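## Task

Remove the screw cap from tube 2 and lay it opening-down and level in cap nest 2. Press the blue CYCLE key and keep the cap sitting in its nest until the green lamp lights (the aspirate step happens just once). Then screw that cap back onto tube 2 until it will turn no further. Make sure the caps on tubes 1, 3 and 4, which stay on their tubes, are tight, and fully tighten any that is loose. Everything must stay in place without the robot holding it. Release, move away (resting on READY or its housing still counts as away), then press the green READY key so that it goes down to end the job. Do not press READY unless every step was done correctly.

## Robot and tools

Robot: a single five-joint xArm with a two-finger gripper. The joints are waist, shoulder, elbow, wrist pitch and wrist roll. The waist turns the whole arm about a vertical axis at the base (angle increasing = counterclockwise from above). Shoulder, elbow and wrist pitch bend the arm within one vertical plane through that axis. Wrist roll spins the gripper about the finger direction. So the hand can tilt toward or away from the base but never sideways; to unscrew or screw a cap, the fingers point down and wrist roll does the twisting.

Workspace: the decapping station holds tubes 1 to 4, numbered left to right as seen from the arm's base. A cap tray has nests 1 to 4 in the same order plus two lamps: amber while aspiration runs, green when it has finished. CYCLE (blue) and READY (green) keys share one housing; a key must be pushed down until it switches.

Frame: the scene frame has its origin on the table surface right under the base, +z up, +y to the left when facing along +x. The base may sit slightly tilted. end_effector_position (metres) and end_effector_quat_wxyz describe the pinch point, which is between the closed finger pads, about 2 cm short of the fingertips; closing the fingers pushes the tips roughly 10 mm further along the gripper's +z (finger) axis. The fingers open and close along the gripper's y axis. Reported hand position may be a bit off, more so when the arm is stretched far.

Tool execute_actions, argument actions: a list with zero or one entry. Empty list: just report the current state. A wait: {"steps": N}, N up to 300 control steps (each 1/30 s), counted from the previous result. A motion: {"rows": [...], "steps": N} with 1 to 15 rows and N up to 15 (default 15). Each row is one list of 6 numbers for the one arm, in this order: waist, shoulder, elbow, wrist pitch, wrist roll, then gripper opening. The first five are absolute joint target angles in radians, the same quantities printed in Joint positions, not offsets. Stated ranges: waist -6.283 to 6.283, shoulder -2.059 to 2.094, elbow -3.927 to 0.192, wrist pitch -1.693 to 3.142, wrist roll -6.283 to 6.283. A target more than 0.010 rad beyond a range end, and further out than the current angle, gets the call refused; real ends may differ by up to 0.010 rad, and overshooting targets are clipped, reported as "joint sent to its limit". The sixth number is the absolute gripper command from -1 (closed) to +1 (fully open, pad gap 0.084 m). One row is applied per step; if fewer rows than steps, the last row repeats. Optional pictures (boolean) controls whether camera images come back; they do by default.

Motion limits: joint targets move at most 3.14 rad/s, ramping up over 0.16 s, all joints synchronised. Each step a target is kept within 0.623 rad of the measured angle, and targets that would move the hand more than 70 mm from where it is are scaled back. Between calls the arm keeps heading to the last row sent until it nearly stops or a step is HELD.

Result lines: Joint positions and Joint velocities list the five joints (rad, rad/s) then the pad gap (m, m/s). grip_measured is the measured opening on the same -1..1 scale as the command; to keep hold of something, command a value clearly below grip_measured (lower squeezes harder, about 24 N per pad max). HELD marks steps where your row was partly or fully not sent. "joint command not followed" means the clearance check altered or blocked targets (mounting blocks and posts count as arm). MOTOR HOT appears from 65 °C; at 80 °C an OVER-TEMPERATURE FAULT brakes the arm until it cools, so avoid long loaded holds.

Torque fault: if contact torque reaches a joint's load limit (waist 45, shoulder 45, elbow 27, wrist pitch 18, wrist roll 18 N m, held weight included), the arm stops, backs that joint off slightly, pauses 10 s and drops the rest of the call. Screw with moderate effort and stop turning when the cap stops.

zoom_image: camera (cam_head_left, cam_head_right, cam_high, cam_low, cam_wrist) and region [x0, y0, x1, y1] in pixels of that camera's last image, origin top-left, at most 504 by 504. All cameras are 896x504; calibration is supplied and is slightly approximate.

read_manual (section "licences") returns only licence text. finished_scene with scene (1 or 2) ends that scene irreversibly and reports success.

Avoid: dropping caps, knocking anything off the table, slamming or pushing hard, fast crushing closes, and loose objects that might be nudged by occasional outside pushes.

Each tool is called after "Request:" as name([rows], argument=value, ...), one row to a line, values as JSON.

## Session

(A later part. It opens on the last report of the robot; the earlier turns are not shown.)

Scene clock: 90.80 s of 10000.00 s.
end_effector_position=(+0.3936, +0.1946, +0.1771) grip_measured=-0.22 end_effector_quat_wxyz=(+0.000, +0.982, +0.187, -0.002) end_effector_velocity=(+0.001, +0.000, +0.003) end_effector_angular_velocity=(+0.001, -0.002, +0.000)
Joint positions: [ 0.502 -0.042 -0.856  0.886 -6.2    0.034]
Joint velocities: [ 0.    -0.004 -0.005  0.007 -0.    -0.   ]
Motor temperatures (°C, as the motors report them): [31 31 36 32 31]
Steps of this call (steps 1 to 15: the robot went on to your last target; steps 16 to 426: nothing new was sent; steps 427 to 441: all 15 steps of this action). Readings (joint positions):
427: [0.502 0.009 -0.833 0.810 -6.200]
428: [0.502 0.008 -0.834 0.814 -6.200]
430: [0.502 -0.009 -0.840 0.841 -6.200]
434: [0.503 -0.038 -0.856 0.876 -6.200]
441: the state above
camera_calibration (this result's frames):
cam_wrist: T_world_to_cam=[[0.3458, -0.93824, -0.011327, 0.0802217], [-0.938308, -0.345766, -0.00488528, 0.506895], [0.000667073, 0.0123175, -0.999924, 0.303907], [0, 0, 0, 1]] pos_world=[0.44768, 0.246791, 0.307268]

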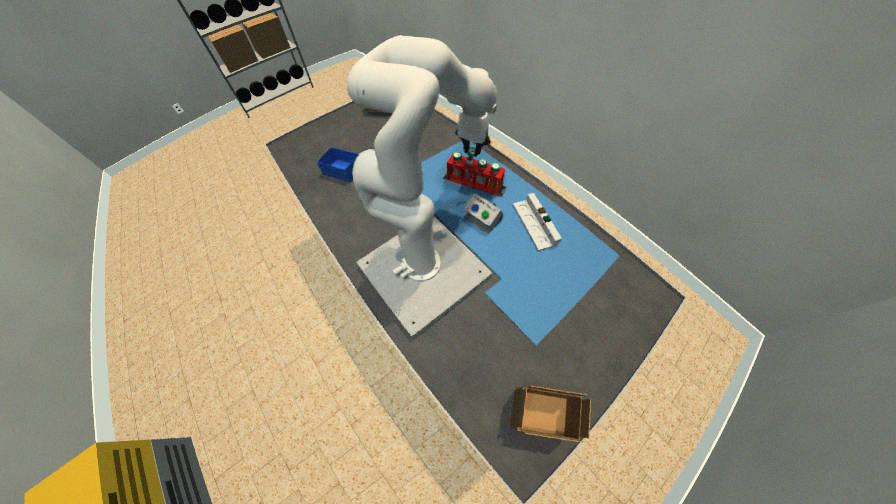

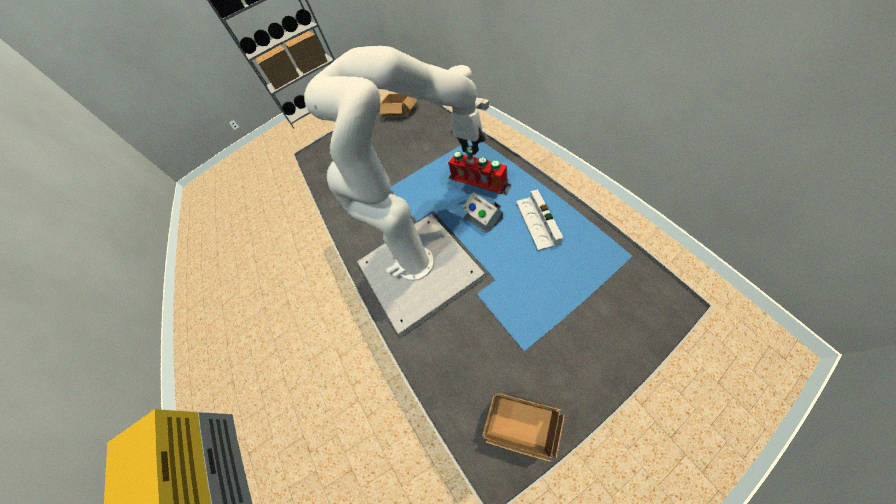

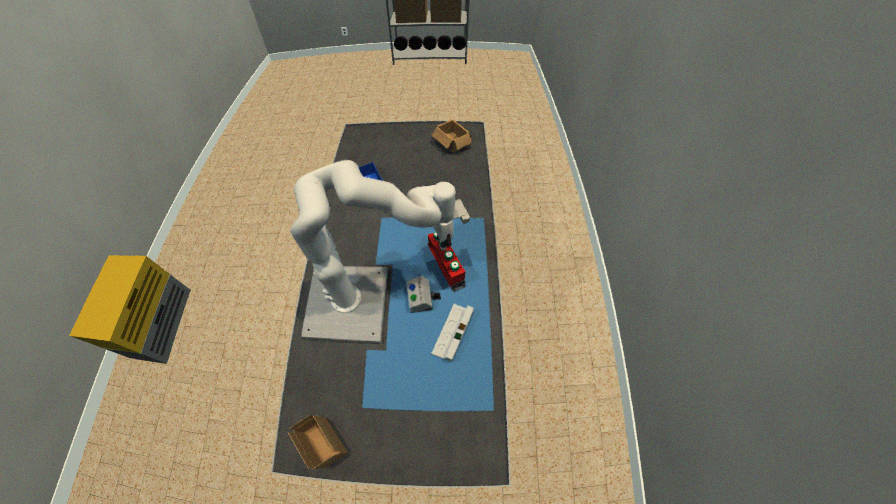

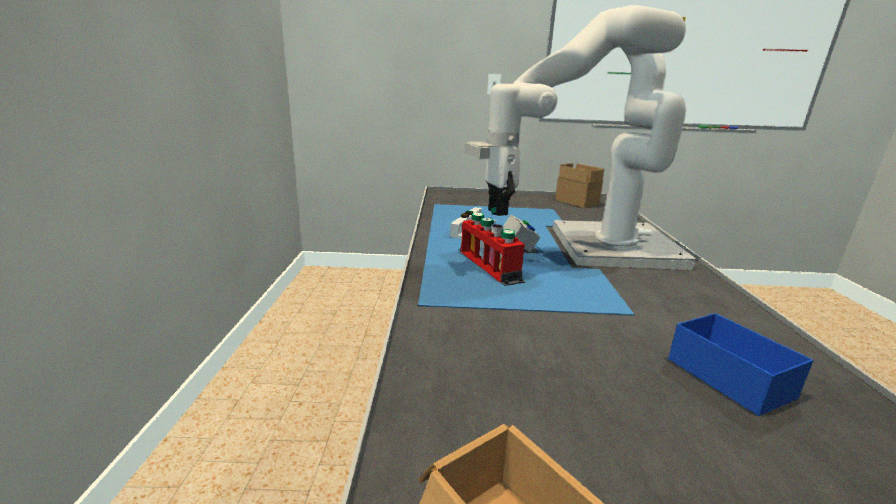

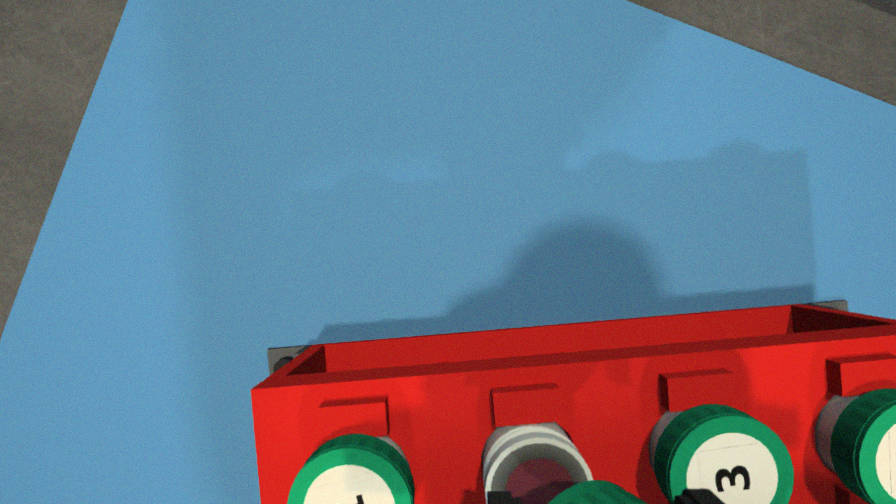

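Request:
execute_actions([
  {"rows":[[0.4,-0.07,-0.87,0.93,-6.2,-0.8],[0.3,-0.084,-0.877,0.954,-6.18,-0.8],[0.1,-0.084,-0.877,0.954,-6.15,-0.8],[-0.212,-0.084,-0.877,0.954,-6.15,-0.8]],"steps":15},
], pictures=false)

Request:
execute_actions([
  {"rows":[[-0.212,0.05,-0.82,0.76,-6.15,-0.8],[-0.212,0.17,-0.785,0.603,-6.15,-0.8]],"steps":15},
])

Scene clock: 100.60 s of 10000.00 s.
end_effector_position=(+0.4343, +0.0472, +0.1907) grip_measured=-0.22 end_effector_quat_wxyz=(+0.003, +1.000, -0.001, -0.002) end_effector_velocity=(+0.034, -0.363, +0.019) end_effector_angular_velocity=(-0.013, +0.003, -0.898)
Joint positions: [ 0.15  -0.068 -0.869  0.928 -6.175  0.034]
Joint velocities: [-0.839 -0.036 -0.017  0.062  0.058 -0.   ]
Motor temperatures (°C, as the motors report them): [31 31 36 32 31]
Steps of this call (steps 1 to 15: the robot went on to your last target; steps 16 to 279: nothing new was sent; steps 280 to 294: all 15 steps of this action). Readings (joint positions):
280: [0.502 -0.043 -0.857 0.887 -6.200]
281: [0.500 -0.044 -0.857 0.889 -6.200]
283: [0.467 -0.051 -0.860 0.902 -6.199]
287: [0.346 -0.060 -0.866 0.913 -6.188]
294: the state above

Scene clock: 101.10 s of 10000.00 s.
end_effector_position=(+0.4309, -0.0959, +0.0932) grip_measured=-0.22 end_effector_quat_wxyz=(+0.005, +0.985, -0.175, -0.002) end_effector_velocity=(-0.071, -0.182, -0.171) end_effector_angular_velocity=(+0.005, +0.047, -0.464)
Joint positions: [-0.177  0.142 -0.794  0.644 -6.152  0.034]
Joint velocities: [-0.435  0.36   0.144 -0.453  0.029 -0.   ]
Motor temperatures (°C, as the motors report them): [31 31 36 32 31]
Steps of this call (steps 1 to 15: all 15 steps of this action). Readings (joint positions):
1: [0.122 -0.069 -0.870 0.930 -6.173]
2: [0.094 -0.069 -0.870 0.929 -6.171]
4: [0.048 -0.052 -0.865 0.900 -6.168]
8: [-0.035 0.025 -0.835 0.803 -6.162]
15: the state above
camera_calibration (this result's frames):
cam_wrist: T_world_to_cam=[[-0.365237, -0.930914, -0.00117128, 0.0999702], [-0.930897, 0.365238, -0.00559695, 0.506097], [0.00563808, -0.000953874, -0.999984, 0.220234], [0, 0, 0, 1]] pos_world=[0.506396, -0.0915719, 0.22318]

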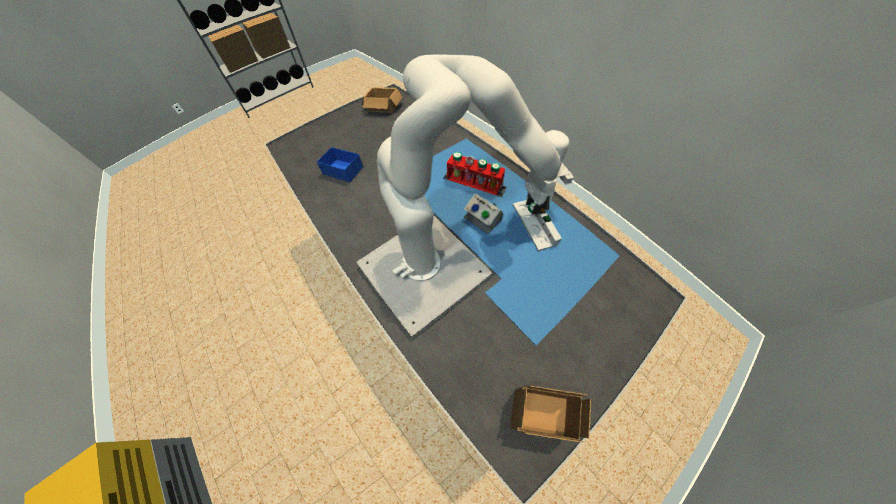

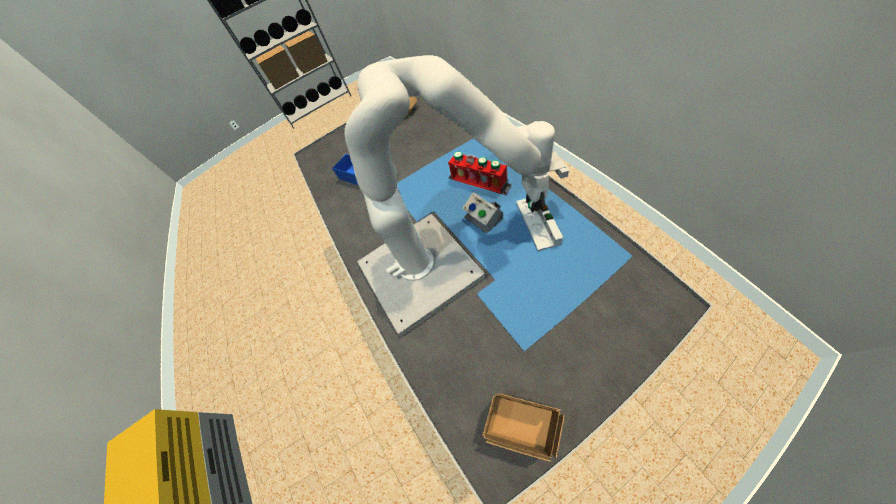

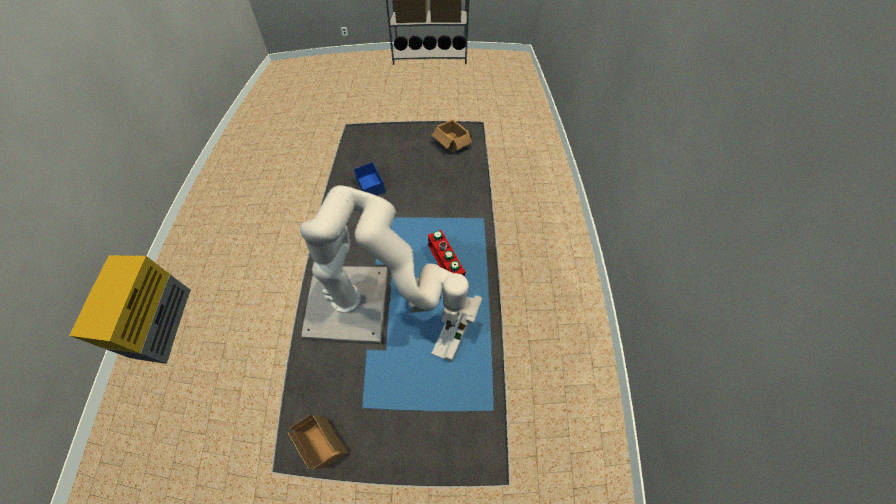

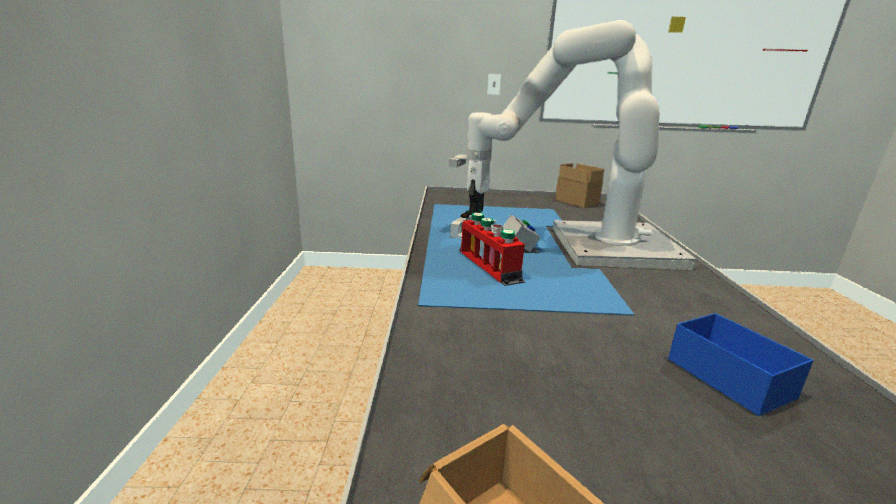

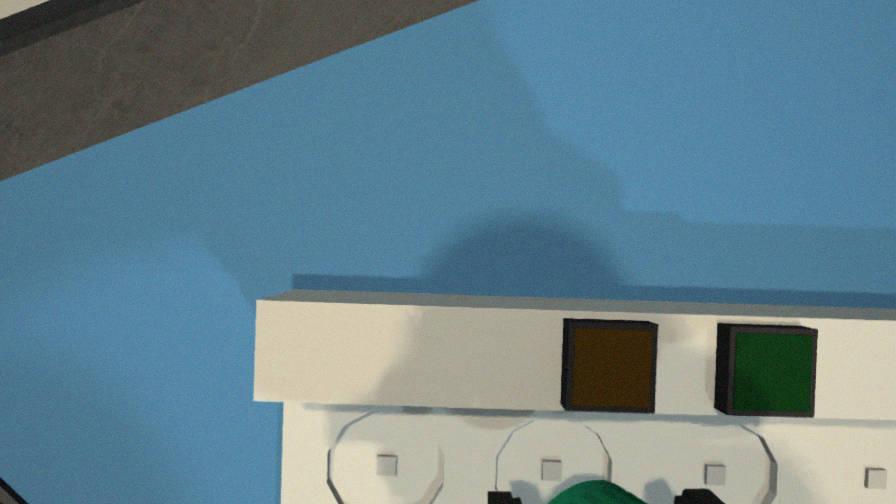

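Request:
execute_actions([
  {"rows":[[-0.18,0.2,-0.775,0.56,-6.12,-0.8]],"steps":15},
])

Scene clock: 105.97 s of 10000.00 s.
end_effector_position=(+0.4297, -0.0974, +0.0681) grip_measured=-0.22 end_effector_quat_wxyz=(+0.005, +0.981, -0.192, +0.001) end_effector_velocity=(+0.000, +0.001, -0.001) end_effector_angular_velocity=(-0.000, -0.001, +0.001)
Joint positions: [-0.18   0.2   -0.775  0.56  -6.12   0.034]
Joint velocities: [ 0.003  0.002  0.    -0.004  0.002 -0.   ]
Motor temperatures (°C, as the motors report them): [31 31 36 32 31]
Steps of this call (steps 1 to 30: the robot went on to your last target; steps 31 to 131: nothing new was sent; steps 132 to 146: all 15 steps of this action). Readings (joint positions):
132: [-0.212 0.170 -0.785 0.603 -6.150]
133: [-0.211 0.171 -0.785 0.600 -6.148]
135: [-0.198 0.182 -0.782 0.583 -6.137]
139: [-0.183 0.197 -0.775 0.566 -6.124]
146: the state above
camera_calibration (this result's frames):
cam_wrist: T_world_to_cam=[[-0.398025, -0.917371, -0.00242296, 0.113625], [-0.91728, 0.398021, -0.0132871, 0.503274], [0.0131536, -0.00306608, -0.999909, 0.191611], [0, 0, 0, 1]] pos_world=[0.504349, -0.0954892, 0.198556]

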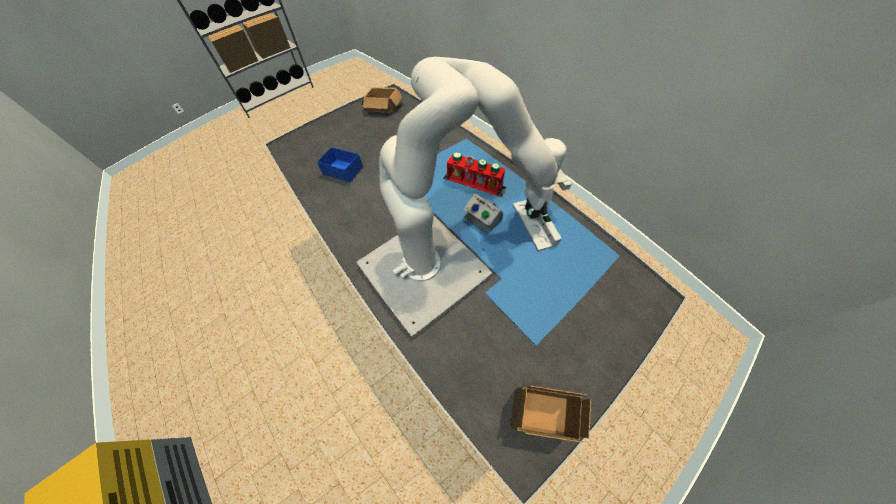

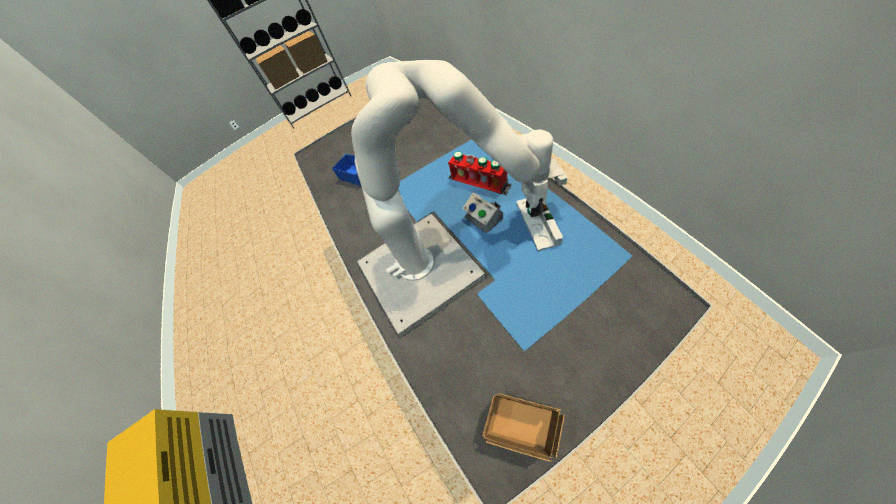

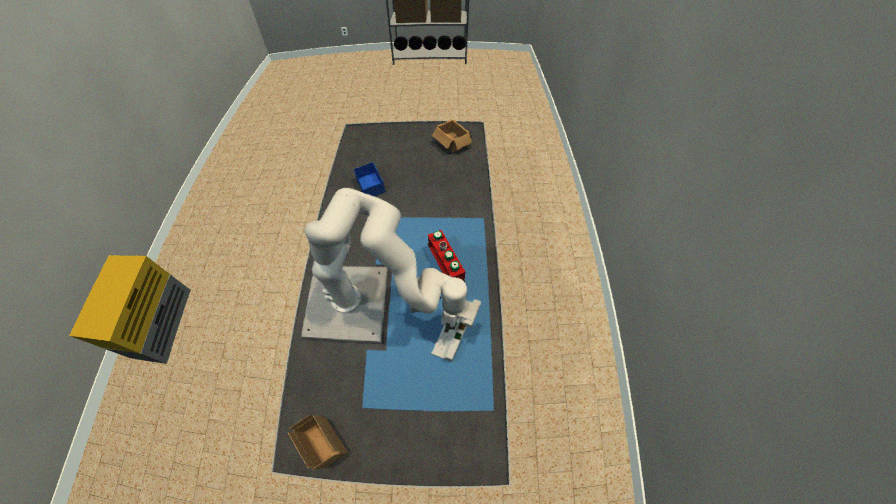

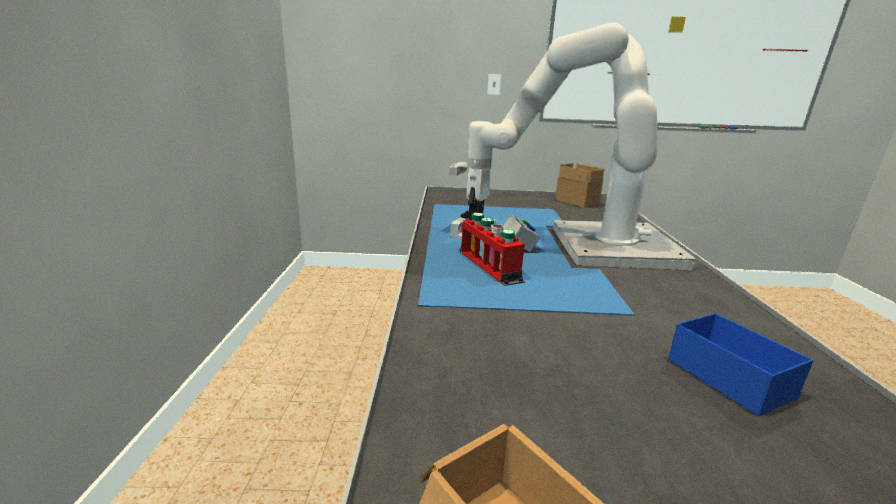

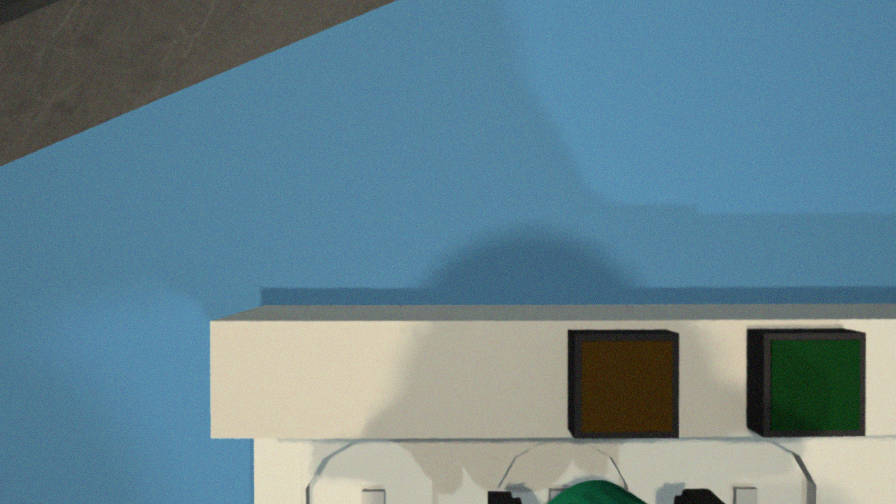

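Request:
execute_actions([
  {"rows":[[-0.173,0.262,-0.788,0.517,-6.12,-0.8]],"steps":15},
])

Request:
zoom_image(camera="cam_head_right", region=[500,180,580,260])

Scene clock: 113.37 s of 10000.00 s.
end_effector_position=(+0.4327, -0.0950, +0.0484) grip_measured=-0.22 end_effector_quat_wxyz=(+0.005, +0.982, -0.189, -0.002) end_effector_velocity=(-0.001, +0.000, -0.002) end_effector_angular_velocity=(+0.000, +0.001, -0.000)
Joint positions: [-0.173  0.261 -0.788  0.517 -6.12   0.034]
Joint velocities: [-0.     0.006  0.001 -0.005  0.    -0.   ]
Motor temperatures (°C, as the motors report them): [31 31 36 32 31]
Steps of this call (steps 1 to 15: the robot went on to your last target; steps 16 to 207: nothing new was sent; steps 208 to 222: all 15 steps of this action). Readings (joint positions):
208: [-0.180 0.200 -0.775 0.560 -6.120]
209: [-0.180 0.202 -0.776 0.558 -6.120]
211: [-0.177 0.224 -0.782 0.542 -6.120]
215: [-0.174 0.256 -0.785 0.523 -6.120]
222: the state above
camera_calibration (this result's frames):
cam_wrist: T_world_to_cam=[[-0.391606, -0.920132, -0.00143548, 0.113911], [-0.920102, 0.391605, -0.00754682, 0.505113], [0.00750621, -0.00163459, -0.99997, 0.17447], [0, 0, 0, 1]] pos_world=[0.508054, -0.0927069, 0.178441]

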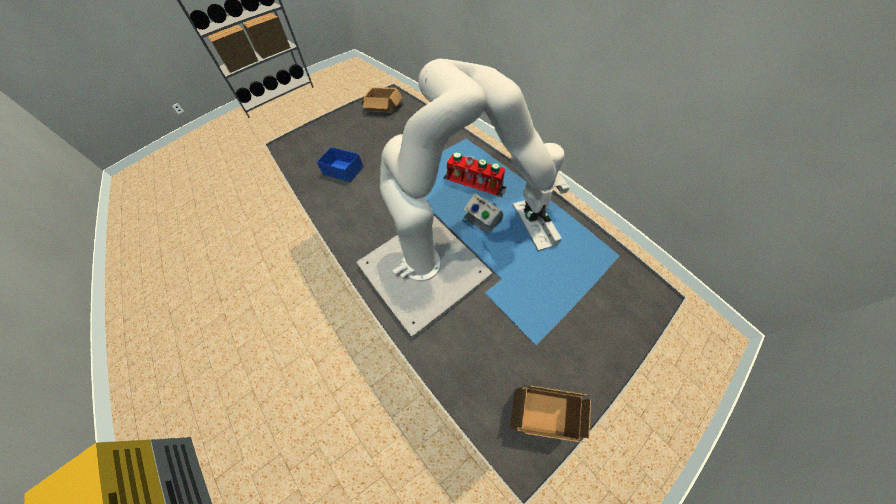

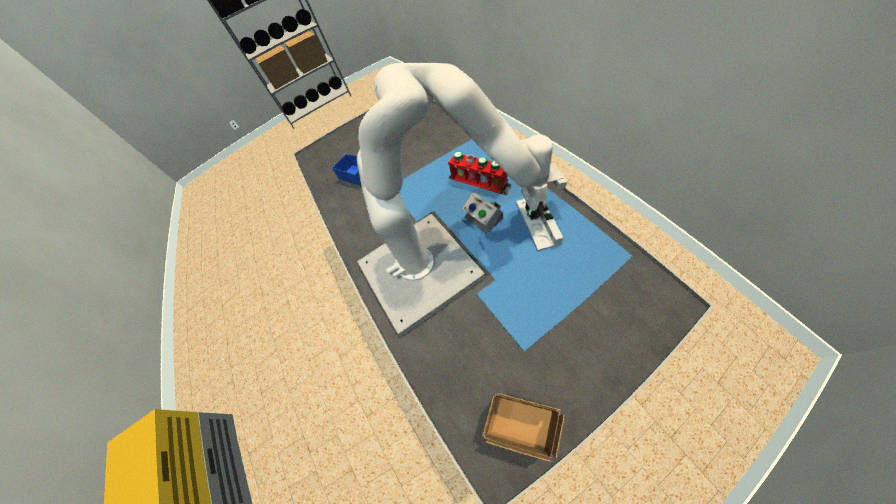

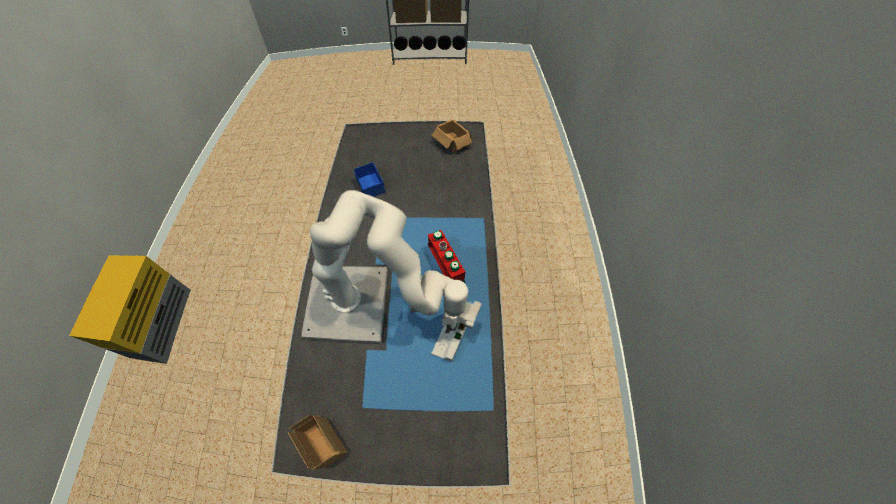

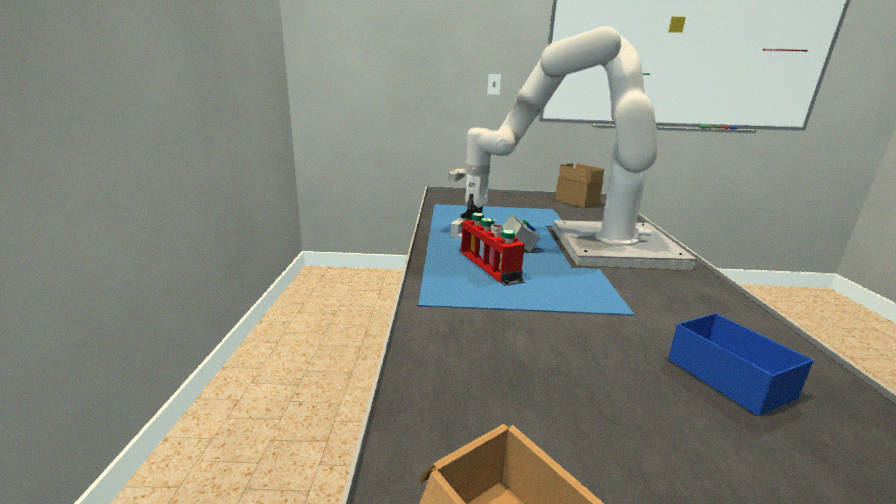

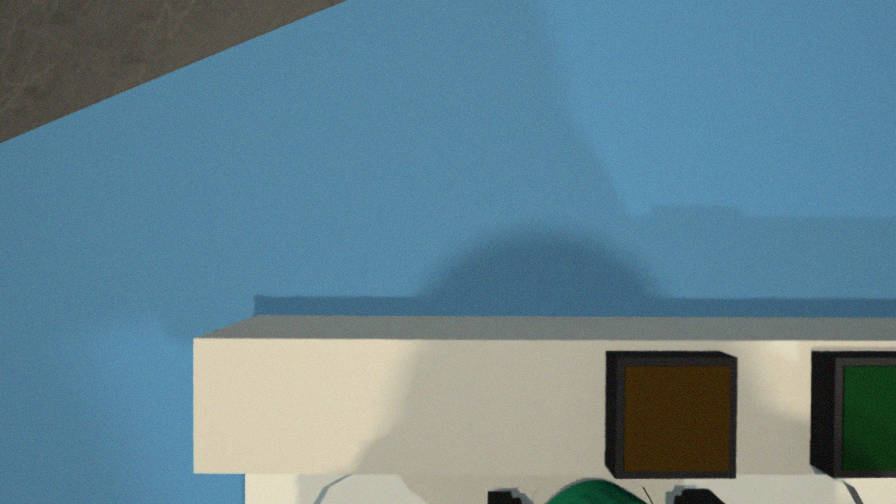

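Region (500, 180, 580, 260) of cam_head_right's 896x504 image, scaled by 6.300, with more detail than that image has.

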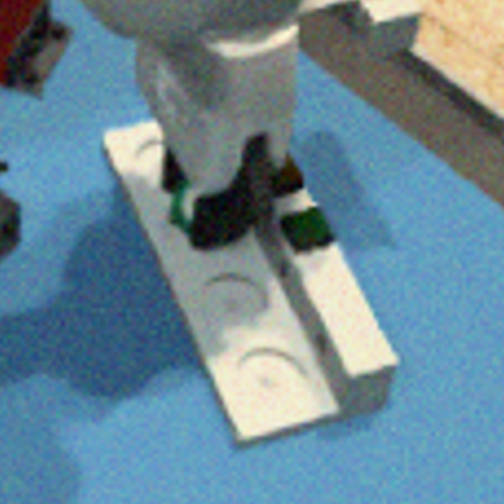

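Request:
execute_actions([
  {"rows":[[-0.173,0.285,-0.788,0.493,-6.12,-0.8],[-0.173,0.285,-0.788,0.493,-6.12,-0.8],[-0.173,0.285,-0.788,0.493,-6.12,-0.8],[-0.173,0.285,-0.788,0.493,-6.12,-0.8],[-0.173,0.285,-0.788,0.493,-6.12,-0.8],[-0.173,0.298,-0.788,0.48,-6.12,-0.8]],"steps":15},
], pictures=false)

Request:
execute_actions([
  {"rows":[[-0.173,0.298,-0.788,0.48,-6.12,-0.8],[-0.173,0.298,-0.788,0.48,-6.12,-0.8],[-0.173,0.298,-0.788,0.48,-6.12,-0.6],[-0.173,0.298,-0.788,0.48,-6.12,-0.4],[-0.173,0.298,-0.788,0.48,-6.12,-0.2],[-0.173,0.298,-0.788,0.48,-6.12,0],[-0.173,0.298,-0.788,0.48,-6.12,0.25]],"steps":15},
], pictures=false)

Request:
execute_actions([
  {"rows":[[-0.173,0.2,-0.788,0.58,-6.12,0.25],[-0.173,0.1,-0.81,0.7,-6.12,0.25]],"steps":15},
])

Scene clock: 126.77 s of 10000.00 s.
end_effector_position=(+0.4334, -0.0950, +0.0360) grip_measured=-0.22 end_effector_quat_wxyz=(+0.005, +0.982, -0.188, -0.000) end_effector_velocity=(-0.003, -0.002, -0.006) end_effector_angular_velocity=(+0.001, +0.006, -0.006)
Joint positions: [-0.173  0.296 -0.789  0.48  -6.12   0.035]
Joint velocities: [-0.005  0.014  0.003 -0.011  0.001 -0.   ]
Motor temperatures (°C, as the motors report them): [31 31 36 32 31]
Steps of this call (steps 1 to 15: the robot went on to your last target; steps 16 to 387: nothing new was sent; steps 388 to 402: all 15 steps of this action). Readings (joint positions):
388: [-0.173 0.262 -0.788 0.517 -6.120]
389: [-0.173 0.264 -0.788 0.515 -6.120]
391: [-0.173 0.272 -0.789 0.505 -6.120]
395: [-0.173 0.286 -0.788 0.492 -6.120]
402: the state above

Scene clock: 127.27 s of 10000.00 s.
end_effector_position=(+0.4313, -0.0949, +0.0339) grip_measured=+0.24 end_effector_quat_wxyz=(+0.005, +0.982, -0.189, -0.003) end_effector_velocity=(+0.001, +0.001, +0.001) end_effector_angular_velocity=(-0.000, -0.001, +0.003)
Joint positions: [-0.173  0.299 -0.787  0.48  -6.12   0.054]
Joint velocities: [ 0.002 -0.    -0.001  0.001 -0.001  0.002]
Motor temperatures (°C, as the motors report them): [31 31 36 32 31]
Steps of this call (steps 1 to 15: all 15 steps of this action). Readings (joint positions):
1: [-0.173 0.297 -0.789 0.480 -6.120]
2: [-0.173 0.297 -0.789 0.480 -6.120]
4: [-0.173 0.297 -0.789 0.480 -6.120]
8: [-0.173 0.298 -0.788 0.480 -6.120]
15: the state above

Scene clock: 127.77 s of 10000.00 s.
end_effector_position=(+0.4323, -0.0942, +0.1110) grip_measured=+0.24 end_effector_quat_wxyz=(+0.005, +0.982, -0.189, -0.003) end_effector_velocity=(-0.005, +0.001, +0.007) end_effector_angular_velocity=(+0.004, +0.016, +0.001)
Joint positions: [-0.173  0.104 -0.808  0.697 -6.12   0.054]
Joint velocities: [-0.001 -0.022 -0.001  0.04  -0.002  0.   ]
Motor temperatures (°C, as the motors report them): [31 31 36 32 31]
Steps of this call (steps 1 to 15: all 15 steps of this action). Readings (joint positions):
1: [-0.173 0.299 -0.787 0.480 -6.120]
2: [-0.173 0.297 -0.787 0.484 -6.120]
4: [-0.173 0.264 -0.785 0.524 -6.120]
8: [-0.173 0.143 -0.807 0.645 -6.120]
15: the state above
camera_calibration (this result's frames):
cam_wrist: T_world_to_cam=[[-0.391567, -0.920149, -0.00106724, 0.114469], [-0.920133, 0.391566, -0.00558614, 0.504721], [0.00555798, -0.00120534, -0.999984, 0.237985], [0, 0, 0, 1]] pos_world=[0.50791, -0.0920161, 0.240923]

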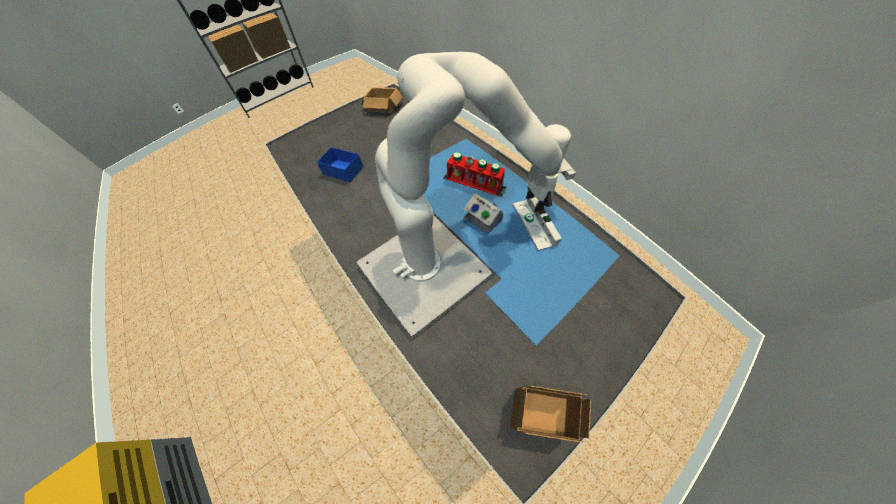

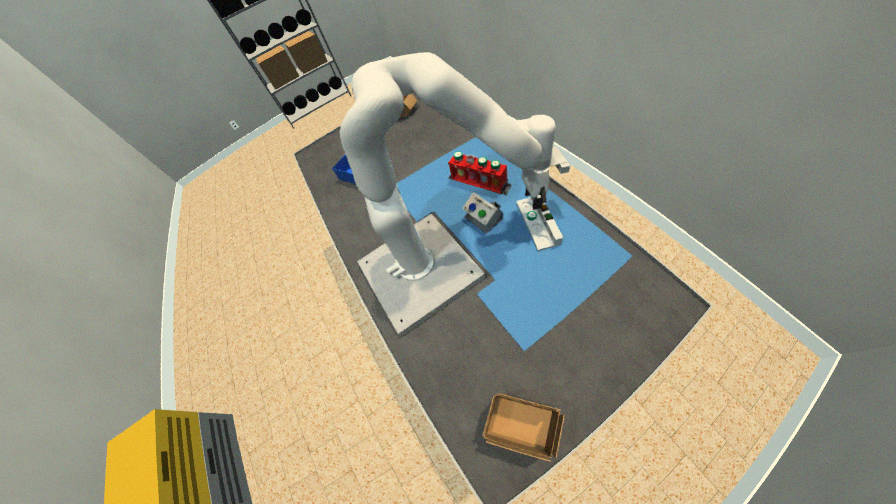

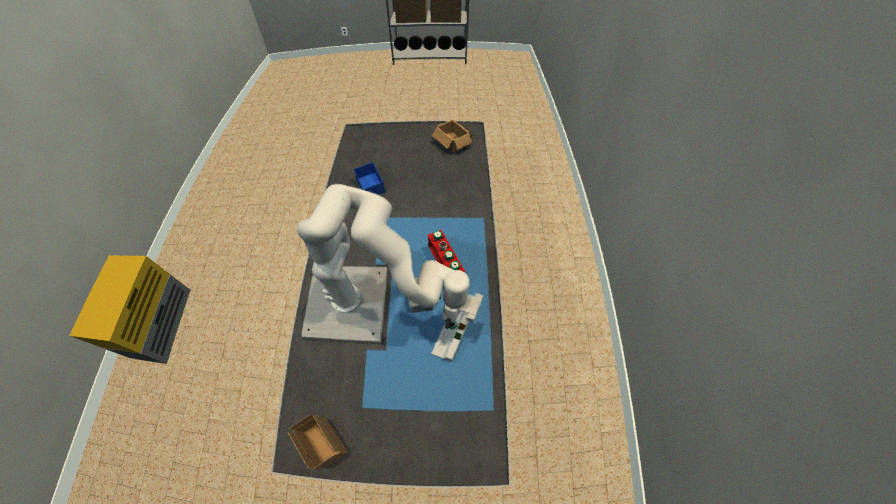

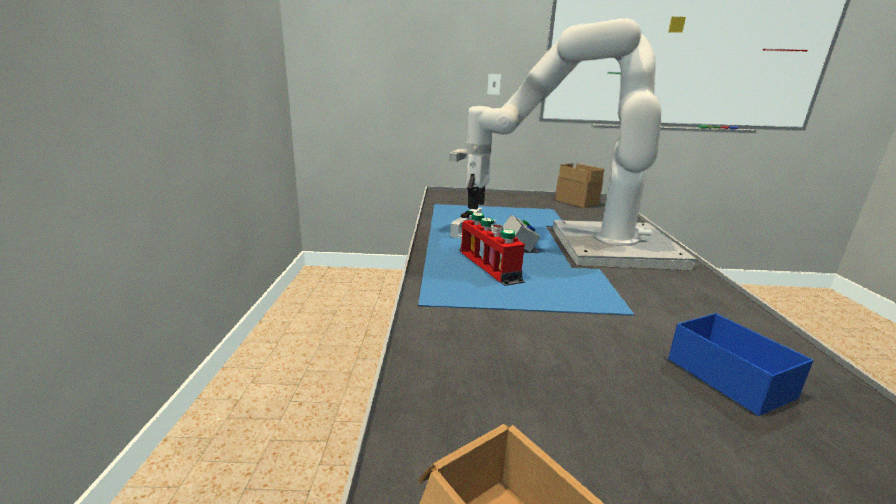

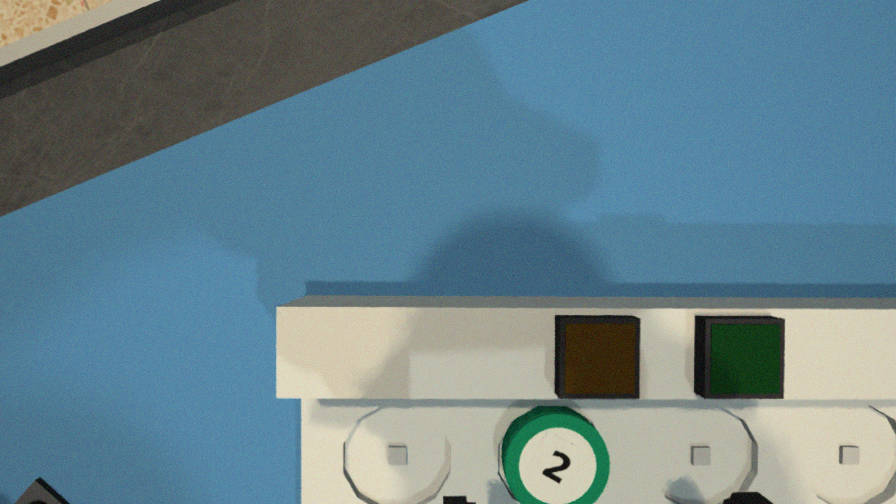

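Request:
execute_actions([
  {"rows":[[-0.173,-0.1,-0.7,0.8,-6.2,-0.5],[-0.1,-0.4,-0.3,0.7,-6.2,-1],[0.163,-0.742,-0.025,0.6,-6.2,-1]],"steps":15},
], pictures=false)

Request:
execute_actions([
  {"rows":[[0.163,-0.742,-0.025,0.517,-6.2,-1]],"steps":15},
])

Scene clock: 132.63 s of 10000.00 s.
end_effector_position=(+0.3331, -0.0082, +0.1361) grip_measured=-1.00 end_effector_quat_wxyz=(+0.002, +0.997, -0.068, +0.038) end_effector_velocity=(-0.280, +0.184, -0.011) end_effector_angular_velocity=(-0.008, -0.285, +0.630)
Joint positions: [ 0.016 -0.377 -0.364  0.651 -6.173  0.   ]
Joint velocities: [ 0.532 -1.326  1.22  -0.184 -0.097  0.   ]
Motor temperatures (°C, as the motors report them): [31 31 36 32 31]
Steps of this call (steps 1 to 15: the robot went on to your last target; steps 16 to 131: nothing new was sent; steps 132 to 146: all 15 steps of this action). Readings (joint positions):
132: [-0.173 0.100 -0.810 0.700 -6.120]
133: [-0.173 0.097 -0.808 0.702 -6.122]
135: [-0.172 0.060 -0.781 0.712 -6.134]
139: [-0.106 -0.092 -0.635 0.692 -6.151]
146: the state above

Scene clock: 133.13 s of 10000.00 s.
end_effector_position=(+0.2765, +0.0333, +0.1250) grip_measured=-1.00 end_effector_quat_wxyz=(-0.009, +0.993, +0.018, +0.116) end_effector_velocity=(-0.004, +0.003, -0.002) end_effector_angular_velocity=(+0.002, -0.015, +0.012)
Joint positions: [ 0.161 -0.738 -0.028  0.518 -6.2    0.   ]
Joint velocities: [ 0.011 -0.027  0.028 -0.015 -0.001  0.   ]
Motor temperatures (°C, as the motors report them): [31 31 36 32 31]
Steps of this call (steps 1 to 15: all 15 steps of this action). Readings (joint positions):
1: [0.034 -0.421 -0.323 0.644 -6.176]
2: [0.053 -0.467 -0.280 0.637 -6.180]
4: [0.092 -0.566 -0.188 0.606 -6.187]
8: [0.148 -0.704 -0.060 0.539 -6.197]
15: the state above
camera_calibration (this result's frames):
cam_wrist: T_world_to_cam=[[0.0175013, -0.999376, -0.0306896, 0.0640393], [-0.970918, -0.00965693, -0.239217, 0.368117], [0.238771, 0.0339837, -0.970481, 0.183693], [0, 0, 0, 1]] pos_world=[0.31243, 0.0613116, 0.268296]

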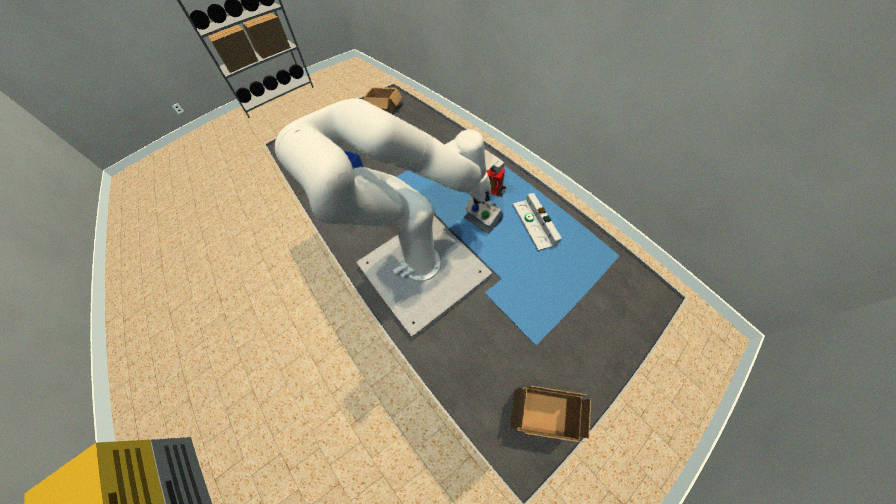

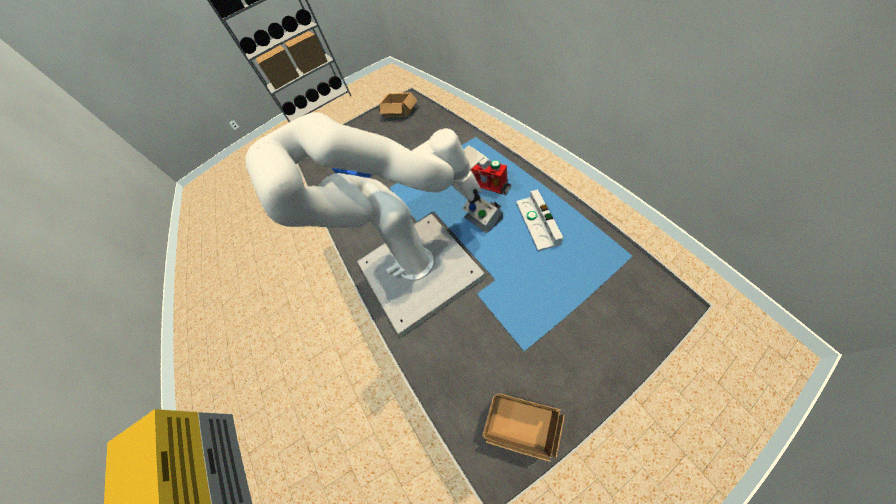

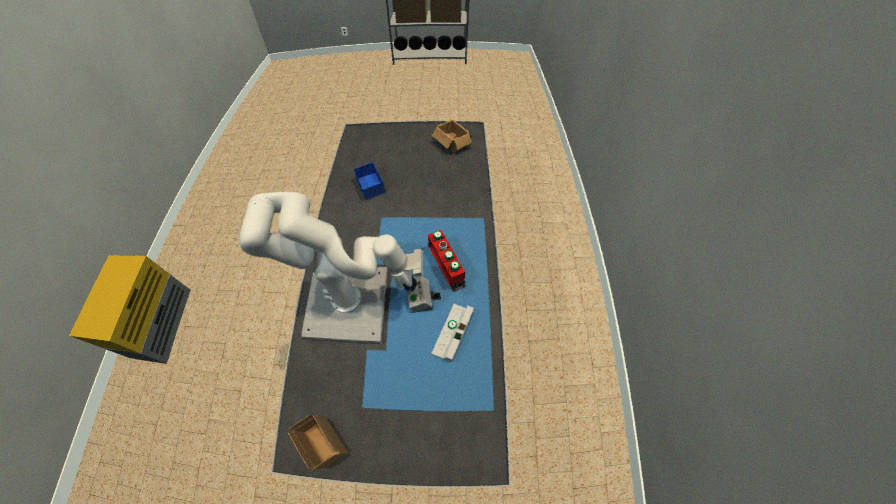

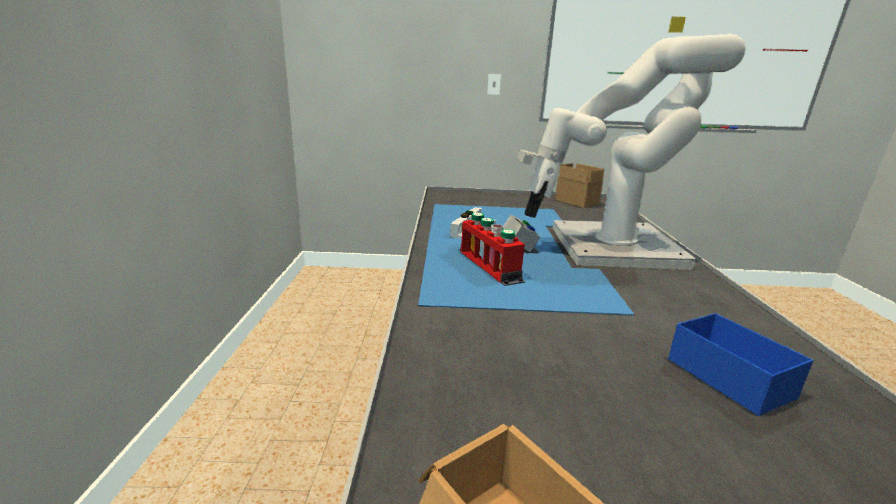

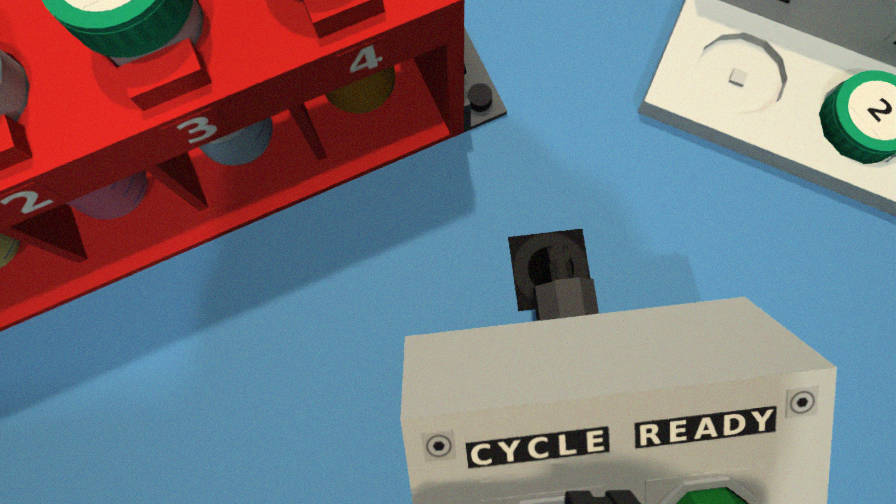

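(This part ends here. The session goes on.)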